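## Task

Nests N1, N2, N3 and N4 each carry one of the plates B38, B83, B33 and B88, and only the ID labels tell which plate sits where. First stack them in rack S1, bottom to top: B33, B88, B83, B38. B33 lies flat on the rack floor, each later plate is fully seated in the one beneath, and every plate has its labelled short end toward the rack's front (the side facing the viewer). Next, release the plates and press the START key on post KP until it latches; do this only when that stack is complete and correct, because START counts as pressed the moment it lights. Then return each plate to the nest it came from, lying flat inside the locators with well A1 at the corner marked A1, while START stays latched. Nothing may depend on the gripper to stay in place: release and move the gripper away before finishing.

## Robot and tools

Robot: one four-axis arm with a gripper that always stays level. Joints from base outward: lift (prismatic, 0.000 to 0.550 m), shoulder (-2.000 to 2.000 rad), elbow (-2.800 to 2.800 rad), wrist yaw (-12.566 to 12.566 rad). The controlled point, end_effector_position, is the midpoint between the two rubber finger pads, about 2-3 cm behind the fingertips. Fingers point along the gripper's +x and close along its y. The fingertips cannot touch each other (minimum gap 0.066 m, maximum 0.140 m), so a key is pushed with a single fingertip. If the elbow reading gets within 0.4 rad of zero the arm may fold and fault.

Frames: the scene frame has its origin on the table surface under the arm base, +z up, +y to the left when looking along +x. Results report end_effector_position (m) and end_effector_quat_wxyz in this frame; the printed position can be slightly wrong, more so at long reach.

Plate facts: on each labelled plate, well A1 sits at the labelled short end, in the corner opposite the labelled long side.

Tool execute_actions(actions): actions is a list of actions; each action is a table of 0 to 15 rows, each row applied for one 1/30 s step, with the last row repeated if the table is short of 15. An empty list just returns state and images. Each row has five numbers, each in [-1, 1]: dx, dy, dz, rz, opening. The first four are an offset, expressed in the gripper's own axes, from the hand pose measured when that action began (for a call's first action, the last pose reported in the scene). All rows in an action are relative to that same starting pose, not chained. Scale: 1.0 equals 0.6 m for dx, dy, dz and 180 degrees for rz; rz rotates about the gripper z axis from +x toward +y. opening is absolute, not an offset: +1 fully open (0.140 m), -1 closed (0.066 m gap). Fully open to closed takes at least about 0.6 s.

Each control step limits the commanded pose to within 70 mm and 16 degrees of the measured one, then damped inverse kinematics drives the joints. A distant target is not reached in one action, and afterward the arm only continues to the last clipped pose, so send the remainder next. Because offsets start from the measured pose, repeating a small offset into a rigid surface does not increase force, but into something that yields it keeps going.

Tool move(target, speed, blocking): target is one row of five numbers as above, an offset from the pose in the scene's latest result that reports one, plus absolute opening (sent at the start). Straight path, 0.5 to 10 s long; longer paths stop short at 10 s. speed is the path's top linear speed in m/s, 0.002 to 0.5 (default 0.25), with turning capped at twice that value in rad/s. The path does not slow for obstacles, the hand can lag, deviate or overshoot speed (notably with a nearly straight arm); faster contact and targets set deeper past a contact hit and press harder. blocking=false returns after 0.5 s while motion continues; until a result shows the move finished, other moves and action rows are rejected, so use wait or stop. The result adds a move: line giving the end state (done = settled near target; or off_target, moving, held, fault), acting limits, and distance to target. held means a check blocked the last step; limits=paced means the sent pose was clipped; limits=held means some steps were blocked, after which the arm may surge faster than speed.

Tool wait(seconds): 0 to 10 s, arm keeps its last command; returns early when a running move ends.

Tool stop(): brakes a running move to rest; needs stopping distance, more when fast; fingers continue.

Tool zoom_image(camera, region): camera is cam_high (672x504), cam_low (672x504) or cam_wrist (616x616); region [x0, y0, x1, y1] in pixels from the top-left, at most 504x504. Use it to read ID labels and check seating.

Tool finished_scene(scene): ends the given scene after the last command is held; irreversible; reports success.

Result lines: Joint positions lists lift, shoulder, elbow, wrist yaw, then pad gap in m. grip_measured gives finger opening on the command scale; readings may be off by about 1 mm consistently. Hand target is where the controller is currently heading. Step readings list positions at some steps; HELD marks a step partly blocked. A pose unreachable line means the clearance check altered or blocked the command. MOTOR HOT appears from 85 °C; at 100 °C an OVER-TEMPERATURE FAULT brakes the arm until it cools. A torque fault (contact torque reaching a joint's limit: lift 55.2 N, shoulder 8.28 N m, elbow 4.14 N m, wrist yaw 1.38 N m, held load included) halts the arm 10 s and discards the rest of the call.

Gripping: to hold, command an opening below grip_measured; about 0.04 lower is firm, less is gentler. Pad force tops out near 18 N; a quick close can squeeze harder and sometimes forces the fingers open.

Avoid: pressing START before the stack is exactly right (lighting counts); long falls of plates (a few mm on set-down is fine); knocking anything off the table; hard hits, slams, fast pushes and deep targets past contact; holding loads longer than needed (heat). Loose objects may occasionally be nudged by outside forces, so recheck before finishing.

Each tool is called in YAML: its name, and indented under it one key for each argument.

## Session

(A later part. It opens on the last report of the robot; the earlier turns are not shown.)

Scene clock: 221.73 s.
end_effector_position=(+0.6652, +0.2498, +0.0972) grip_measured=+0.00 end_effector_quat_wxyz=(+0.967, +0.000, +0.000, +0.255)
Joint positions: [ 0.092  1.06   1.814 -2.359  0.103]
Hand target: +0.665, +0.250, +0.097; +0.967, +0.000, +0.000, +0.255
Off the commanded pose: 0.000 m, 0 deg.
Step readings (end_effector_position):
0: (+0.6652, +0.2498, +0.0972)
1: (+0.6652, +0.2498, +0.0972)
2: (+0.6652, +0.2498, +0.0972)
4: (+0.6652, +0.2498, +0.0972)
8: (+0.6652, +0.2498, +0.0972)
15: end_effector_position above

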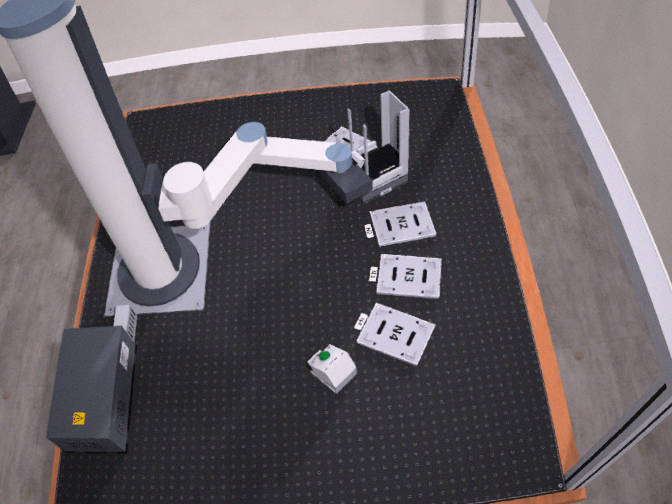

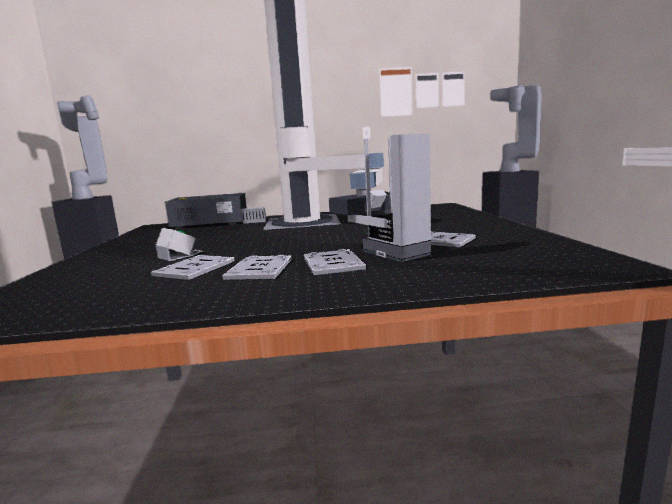

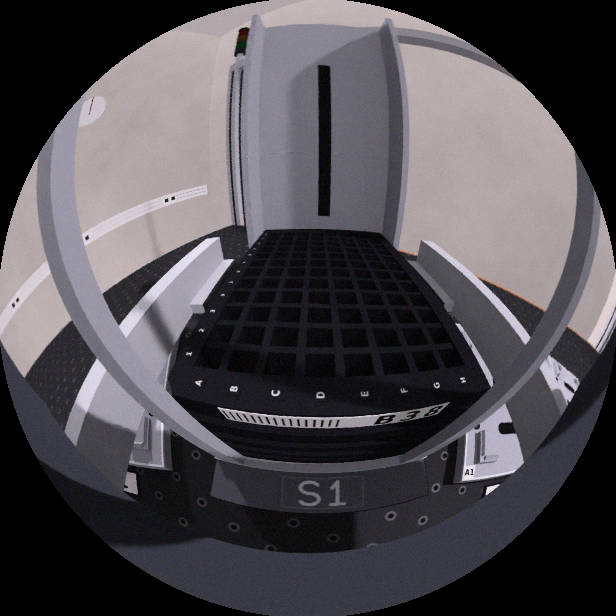

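move:
  target: [-0.5395,0.5224,0.002,0.4337,0]

move:
  target: [0.27,0,0,0,0]
  speed: 0.15

Scene clock: 263.40 s.
end_effector_position=(+0.5244, +0.1702, +0.0972) grip_measured=+0.00 end_effector_quat_wxyz=(+0.967, +0.000, +0.000, +0.255)
Joint positions: [ 0.092  1.353  0.988 -1.825  0.103]
Hand target: +0.524, +0.170, +0.097; +0.967, +0.000, +0.000, +0.255
Off the commanded pose: 0.000 m, 0 deg.
move: done

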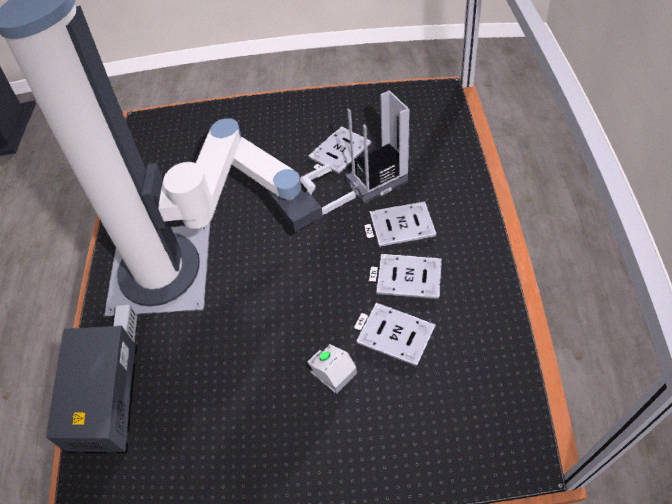

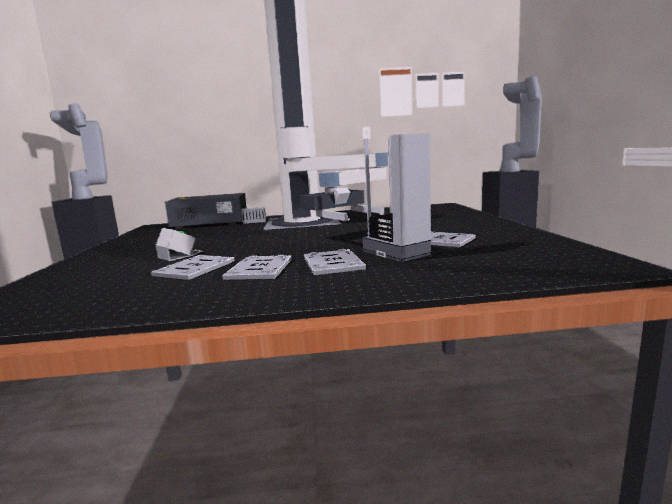

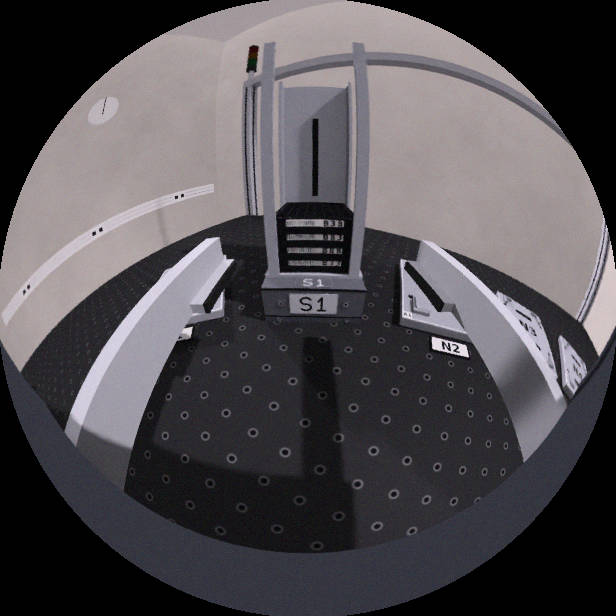

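Scene clock: 264.83 s.
end_effector_position=(+0.6653, +0.2500, +0.0972) grip_measured=+0.00 end_effector_quat_wxyz=(+0.967, +0.000, +0.000, +0.255)
Joint positions: [ 0.092  1.059  1.815 -2.359  0.103]
Hand target: +0.665, +0.250, +0.097; +0.967, +0.000, +0.000, +0.255
Off the commanded pose: 0.000 m, 0 deg.
move: done

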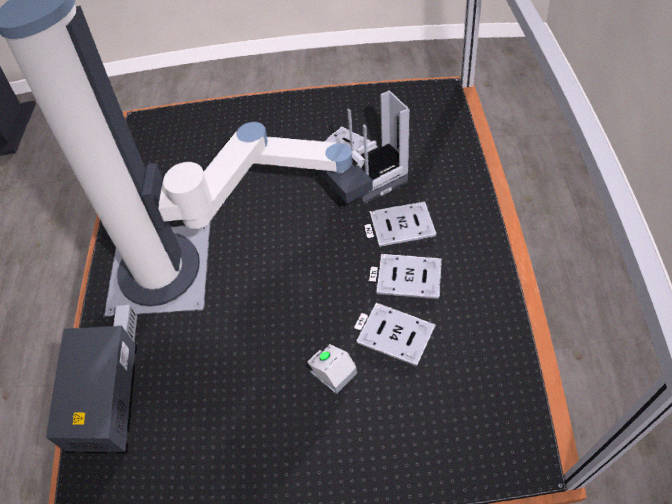

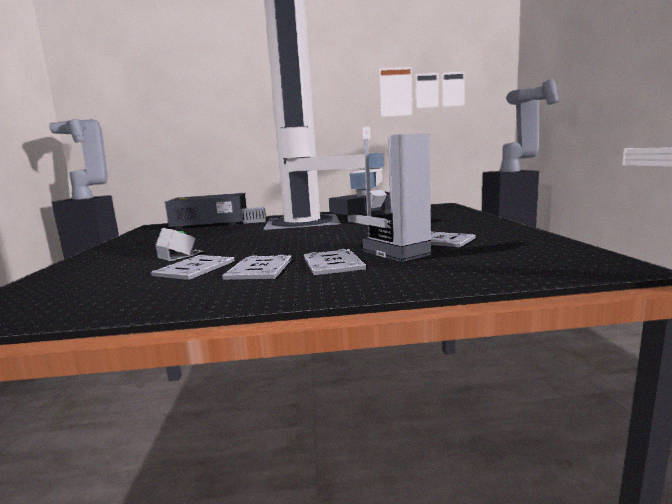

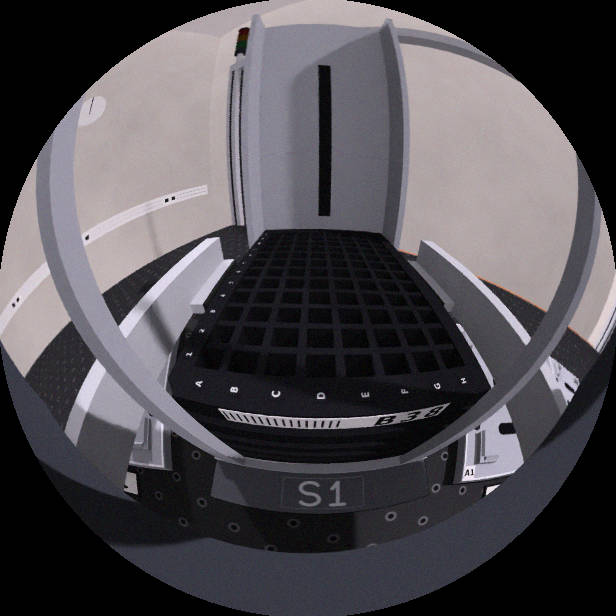

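execute_actions:
  actions:
    - [[0,0,0,0,-0.4]]
    - [[0,0,0,0,-0.43],[0,0,0,0,-0.44],[0,0,0,0,-0.45],[0,0,0,0,-0.47],[0,0,0,0,-0.5]]

move:
  target: [0,0,0.377,0,-0.5]
  speed: 0.15

move:
  target: [-0.4463,-0.7509,0,-0.3151,-0.5]

move:
  target: [0,0,-0.4675,0,-0.5]
  speed: 0.2

Scene clock: 272.03 s.
end_effector_position=(+0.6653, +0.2500, +0.0972) grip_measured=-0.46 end_effector_quat_wxyz=(+0.967, +0.000, +0.000, +0.255)
Joint positions: [ 0.092  1.059  1.815 -2.359  0.086]
Hand target: +0.665, +0.250, +0.097; +0.967, +0.000, +0.000, +0.255
Off the commanded pose: 0.000 m, 0 deg.
Step readings (end_effector_position; steps 1 to 15: 1st action; 16 to 30: 2nd action):
0: (+0.6653, +0.2500, +0.0972)
1: (+0.6653, +0.2500, +0.0972)
2: (+0.6653, +0.2500, +0.0972)
4: (+0.6653, +0.2500, +0.0972)
8: (+0.6653, +0.2500, +0.0972)
15: (+0.6653, +0.2500, +0.0972)
16: (+0.6653, +0.2500, +0.0972)
17: (+0.6653, +0.2500, +0.0972)
19: (+0.6653, +0.2500, +0.0972)
23: (+0.6653, +0.2500, +0.0972)
30: end_effector_position above

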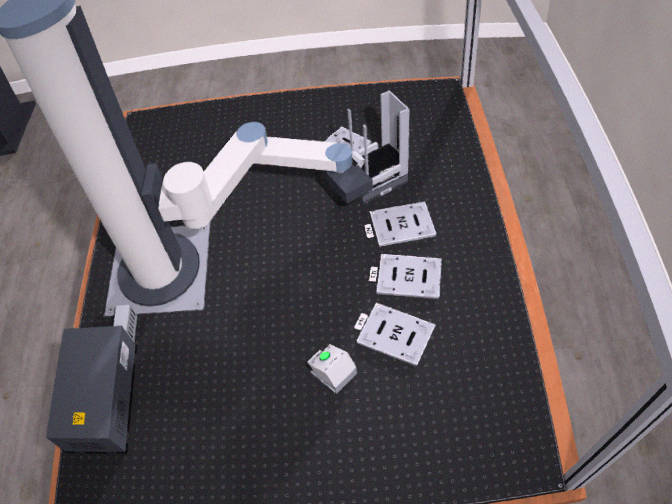

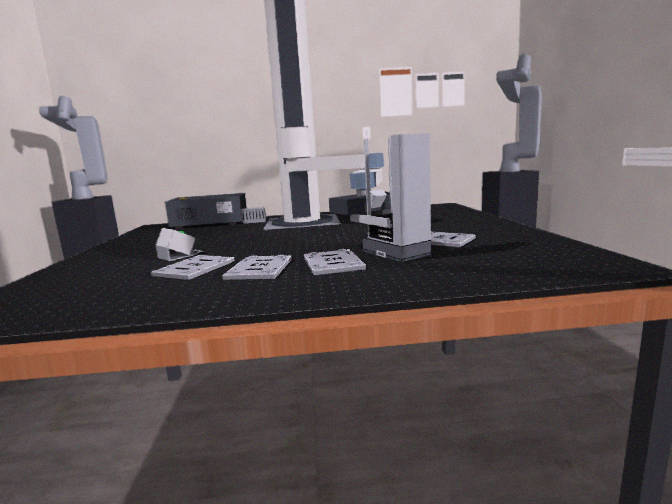

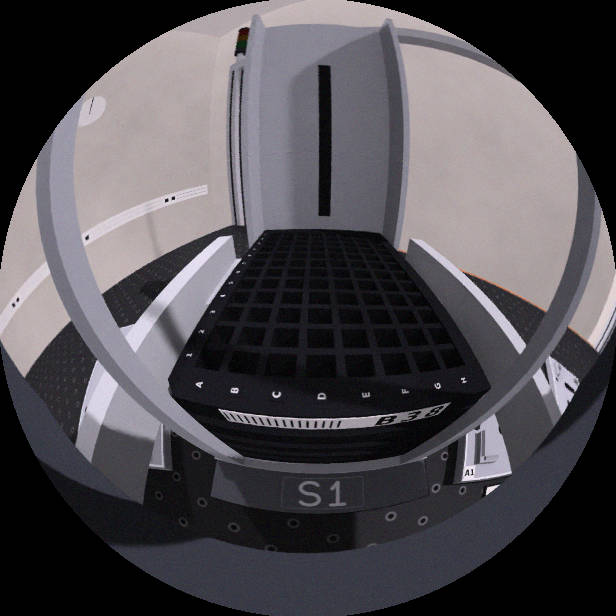

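Scene clock: 273.90 s.
end_effector_position=(+0.6653, +0.2500, +0.3235) grip_measured=-0.46 end_effector_quat_wxyz=(+0.967, +0.000, +0.000, +0.255)
Joint positions: [ 0.318  1.059  1.815 -2.359  0.086]
Hand target: +0.665, +0.250, +0.323; +0.967, +0.000, +0.000, +0.255
Off the commanded pose: 0.000 m, 0 deg.
move: done

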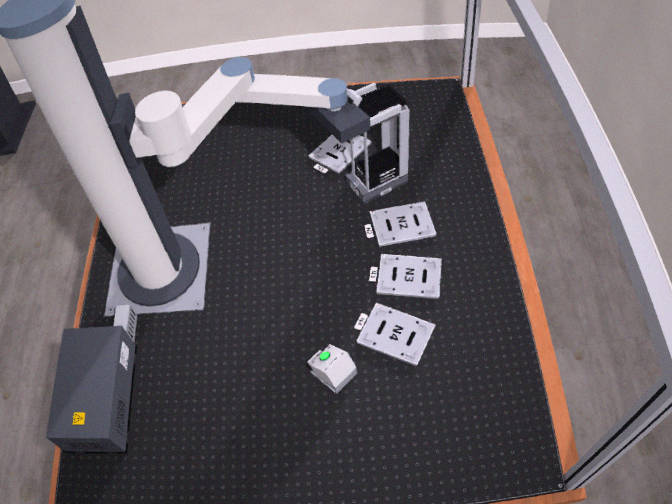

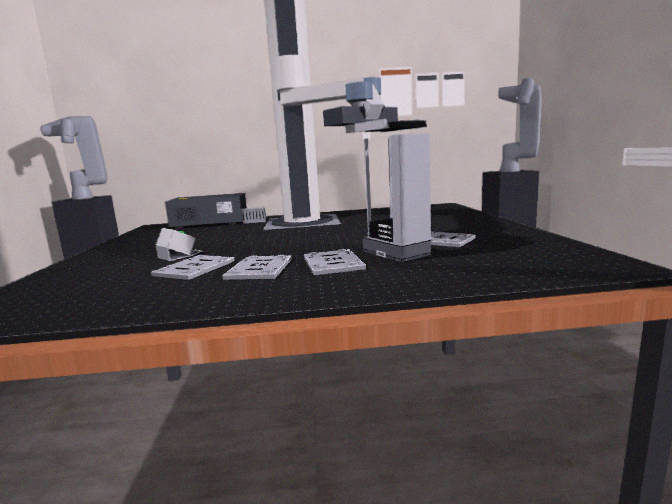

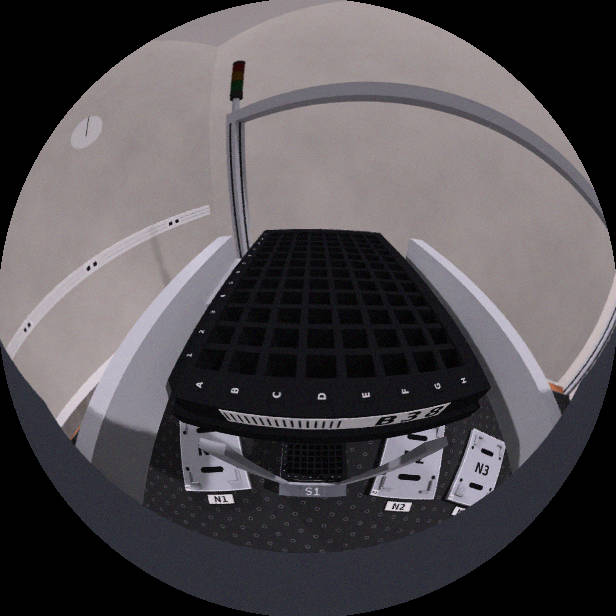

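Scene clock: 276.40 s.
end_effector_position=(+0.6543, -0.2741, +0.3235) grip_measured=-0.46 end_effector_quat_wxyz=(+0.972, +0.000, +0.000, -0.235)
Joint positions: [ 0.318  0.063  1.827 -2.364  0.086]
Hand target: +0.654, -0.274, +0.323; +0.972, +0.000, +0.000, -0.235
Off the commanded pose: 0.000 m, 0 deg.
move: done

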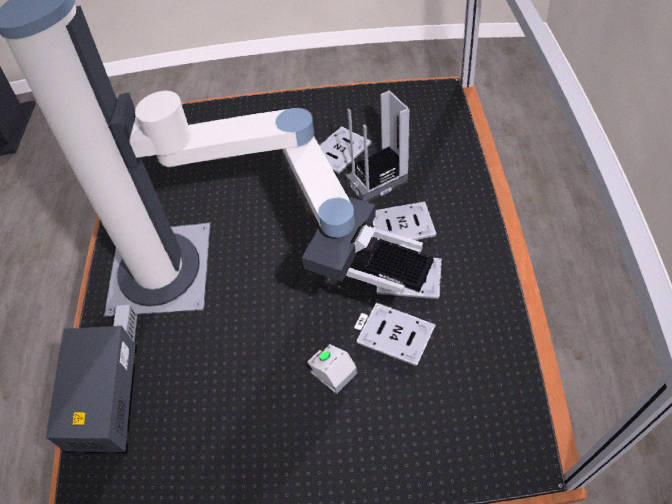

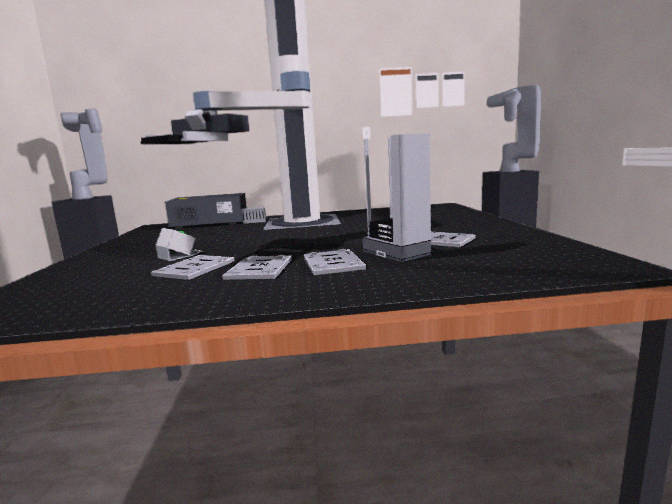

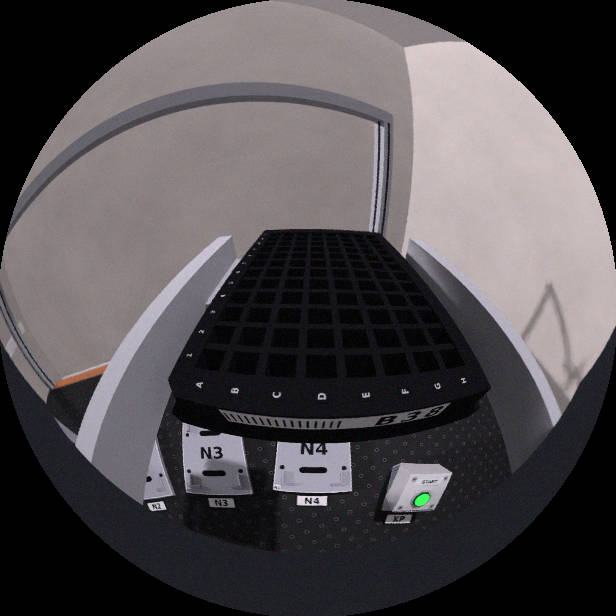

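Scene clock: 278.20 s.
end_effector_position=(+0.6543, -0.2741, +0.0429) grip_measured=-0.46 end_effector_quat_wxyz=(+0.972, +0.000, +0.000, -0.235)
Joint positions: [ 0.038  0.063  1.827 -2.364  0.086]
Hand target: +0.654, -0.274, +0.043; +0.972, +0.000, +0.000, -0.235
Off the commanded pose: 0.000 m, 0 deg.
move: done

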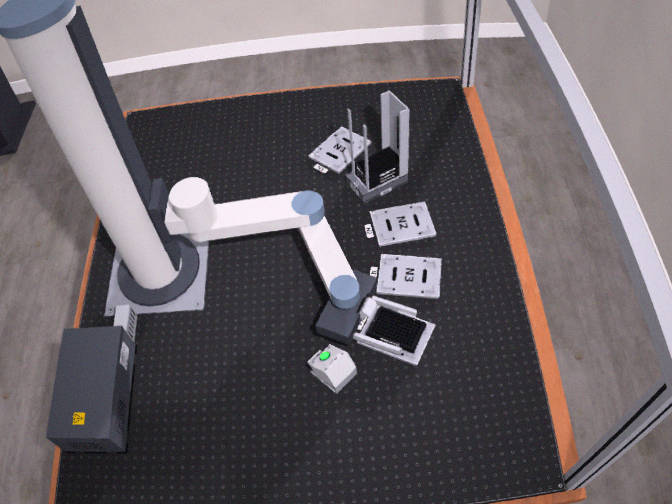

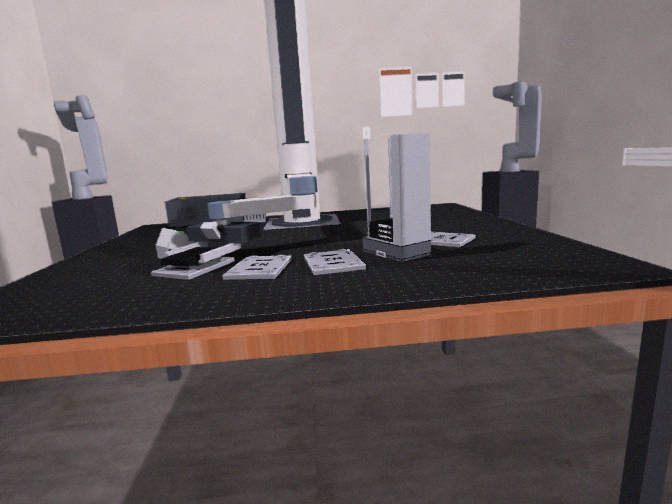

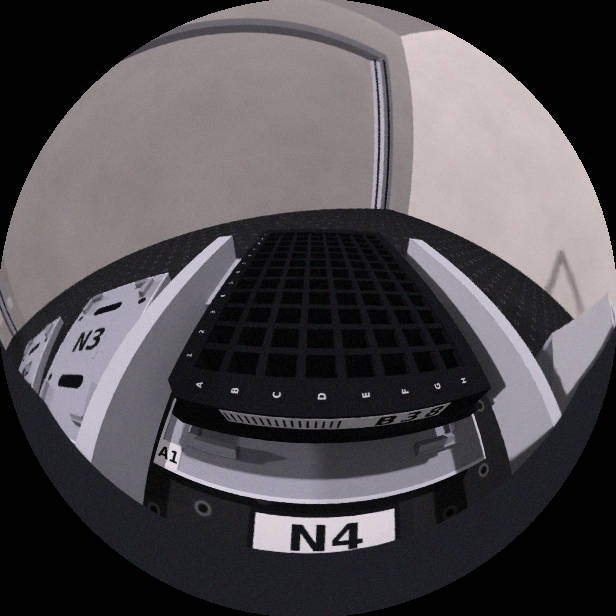

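move:
  target: [0,0,-0.0237,0,-0.5]
  speed: 0.012

execute_actions:
  actions:
    - [[0,0,0,0,0]]

move:
  target: [0,0,0.05,0,0]
  speed: 0.1

move:
  target: [-0.5317,0.5584,0.0425,0.3151,0]

move:
  target: [0.27,0,0,0,0]
  speed: 0.15

Scene clock: 288.23 s.
end_effector_position=(+0.6543, -0.2741, +0.0286) grip_measured=-0.46 end_effector_quat_wxyz=(+0.972, +0.000, +0.000, -0.235)
Joint positions: [ 0.024  0.063  1.827 -2.364  0.086]
Hand target: +0.654, -0.274, +0.029; +0.972, +0.000, +0.000, -0.235
Off the commanded pose: 0.000 m, 0 deg.
move: done

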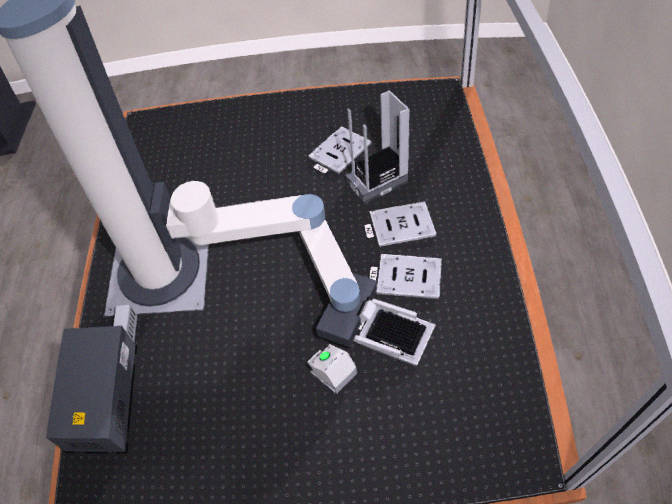

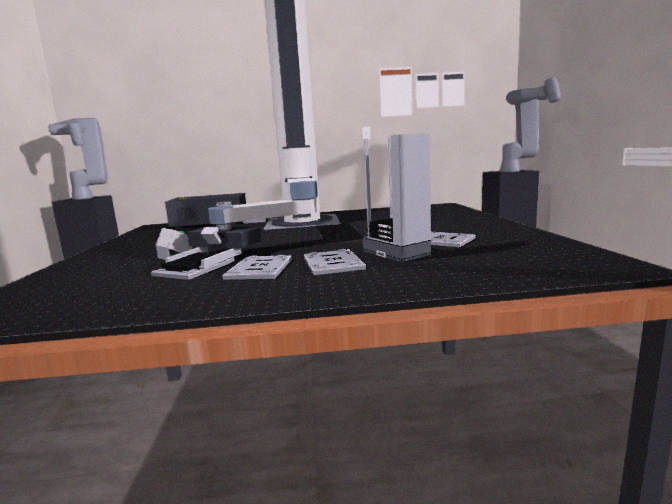

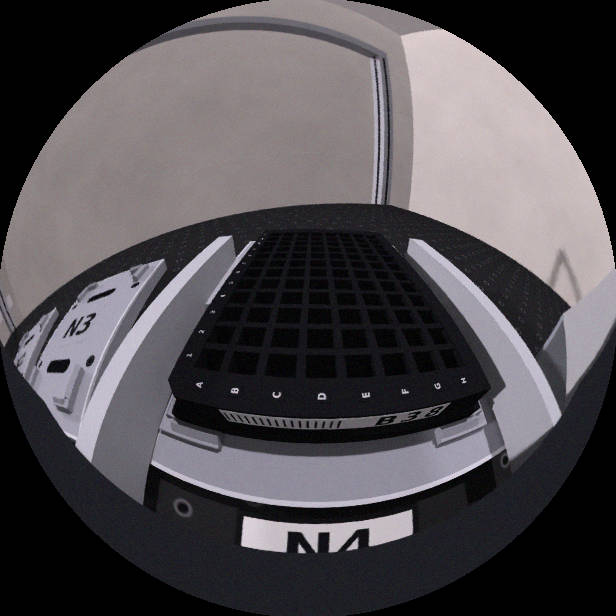

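Scene clock: 288.73 s.
end_effector_position=(+0.6543, -0.2741, +0.0286) grip_measured=+0.00 end_effector_quat_wxyz=(+0.972, +0.000, +0.000, -0.235)
Joint positions: [ 0.024  0.063  1.827 -2.364  0.103]
Hand target: +0.654, -0.274, +0.029; +0.972, +0.000, +0.000, -0.235
Off the commanded pose: 0.000 m, 0 deg.
Step readings (end_effector_position):
0: (+0.6543, -0.2741, +0.0286)
1: (+0.6543, -0.2741, +0.0286)
2: (+0.6543, -0.2741, +0.0286)
4: (+0.6543, -0.2741, +0.0286)
8: (+0.6543, -0.2741, +0.0286)
15: end_effector_position above

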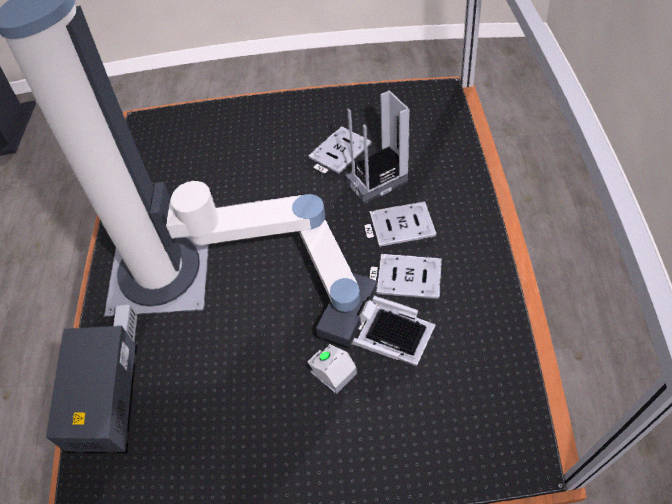

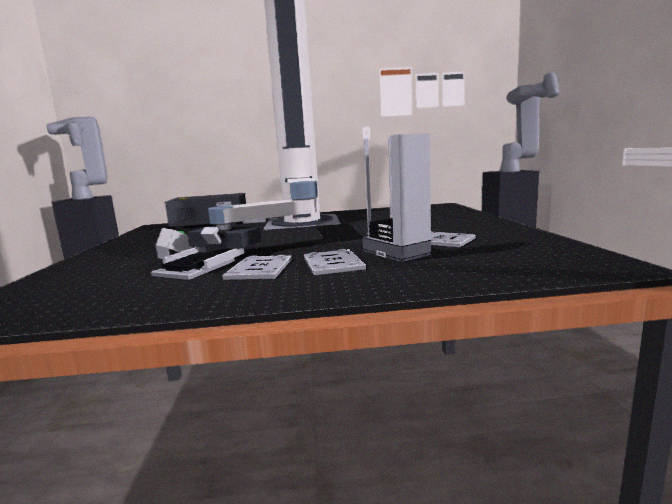

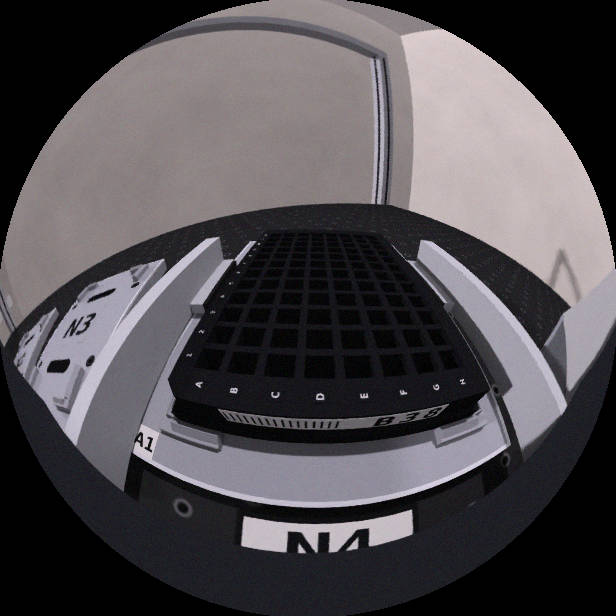

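Scene clock: 289.47 s.
end_effector_position=(+0.6543, -0.2741, +0.0587) grip_measured=+0.00 end_effector_quat_wxyz=(+0.972, +0.000, +0.000, -0.235)
Joint positions: [ 0.054  0.063  1.827 -2.364  0.103]
Hand target: +0.654, -0.274, +0.059; +0.972, +0.000, +0.000, -0.235
Off the commanded pose: 0.000 m, 0 deg.
move: done

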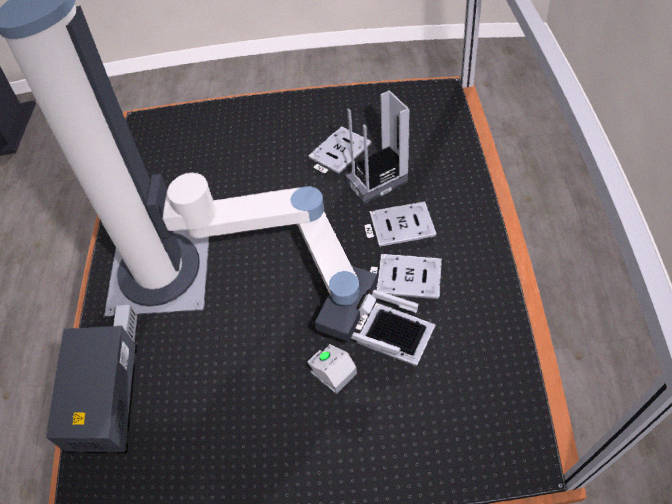

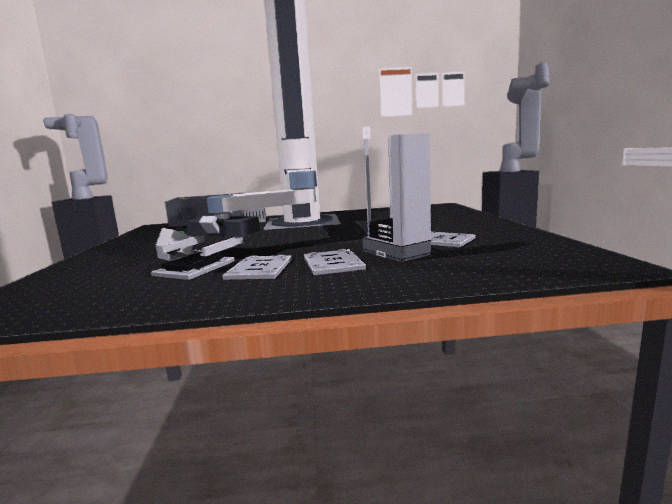

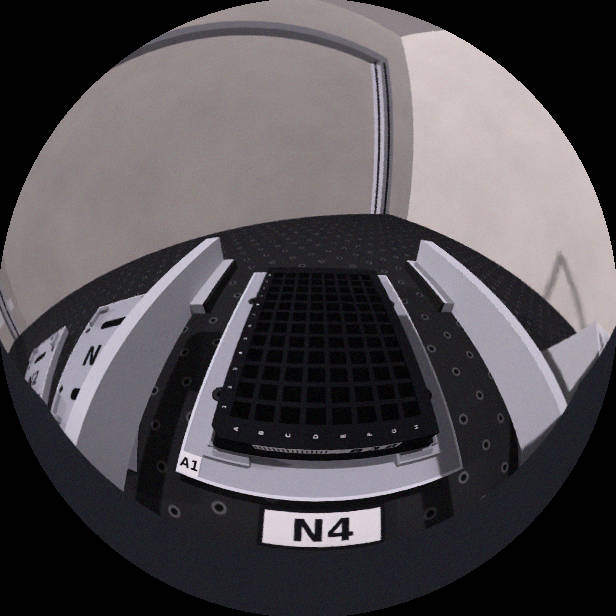

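Scene clock: 291.83 s.
end_effector_position=(+0.5236, +0.1699, +0.0842) grip_measured=+0.00 end_effector_quat_wxyz=(+0.967, +0.000, +0.000, +0.255)
Joint positions: [ 0.079  1.354  0.984 -1.822  0.103]
Hand target: +0.524, +0.170, +0.084; +0.967, +0.000, +0.000, +0.255
Off the commanded pose: 0.000 m, 0 deg.
move: done

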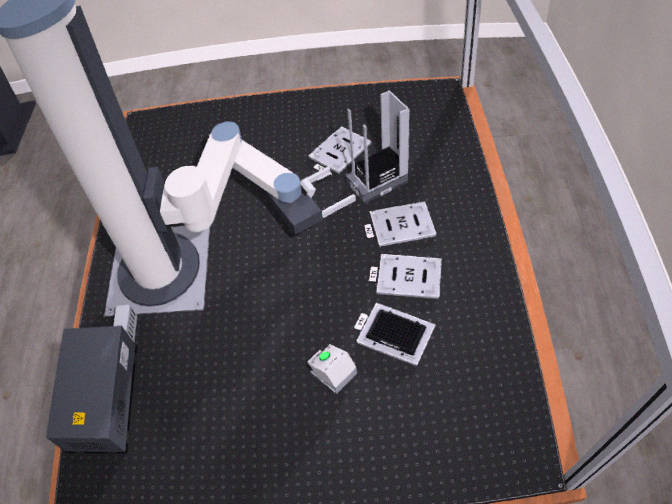

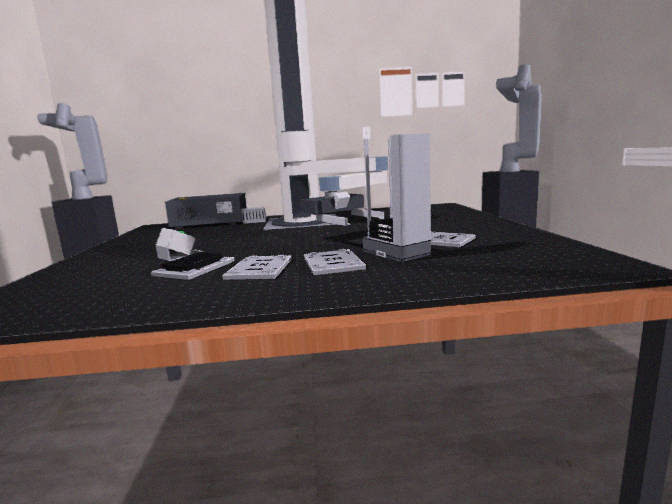

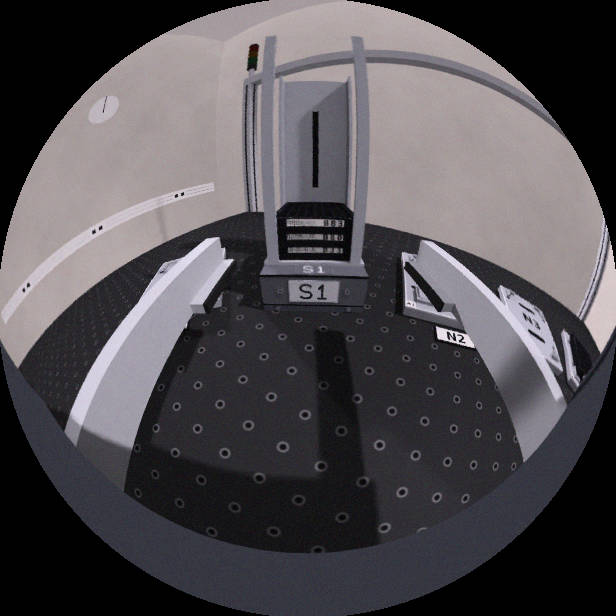

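Scene clock: 293.27 s.
end_effector_position=(+0.6645, +0.2498, +0.0842) grip_measured=+0.00 end_effector_quat_wxyz=(+0.967, +0.000, +0.000, +0.255)
Joint positions: [ 0.079  1.062  1.81  -2.356  0.103]
Hand target: +0.665, +0.250, +0.084; +0.967, +0.000, +0.000, +0.255
Off the commanded pose: 0.000 m, 0 deg.
move: done

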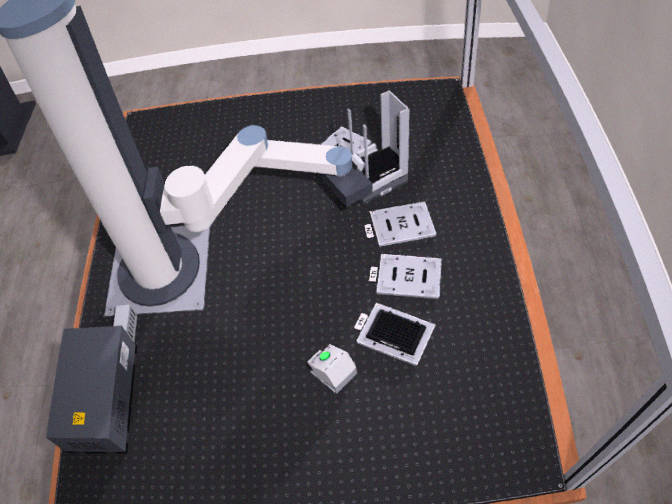

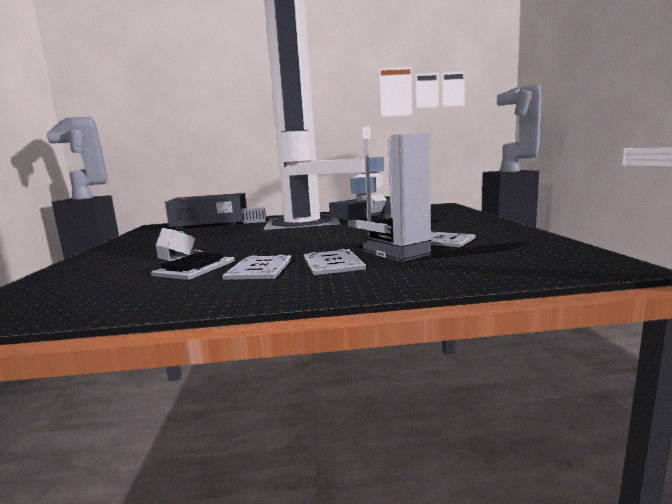

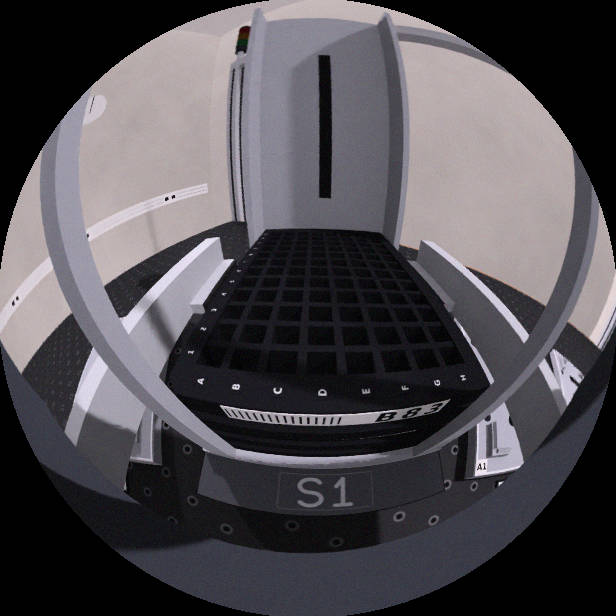

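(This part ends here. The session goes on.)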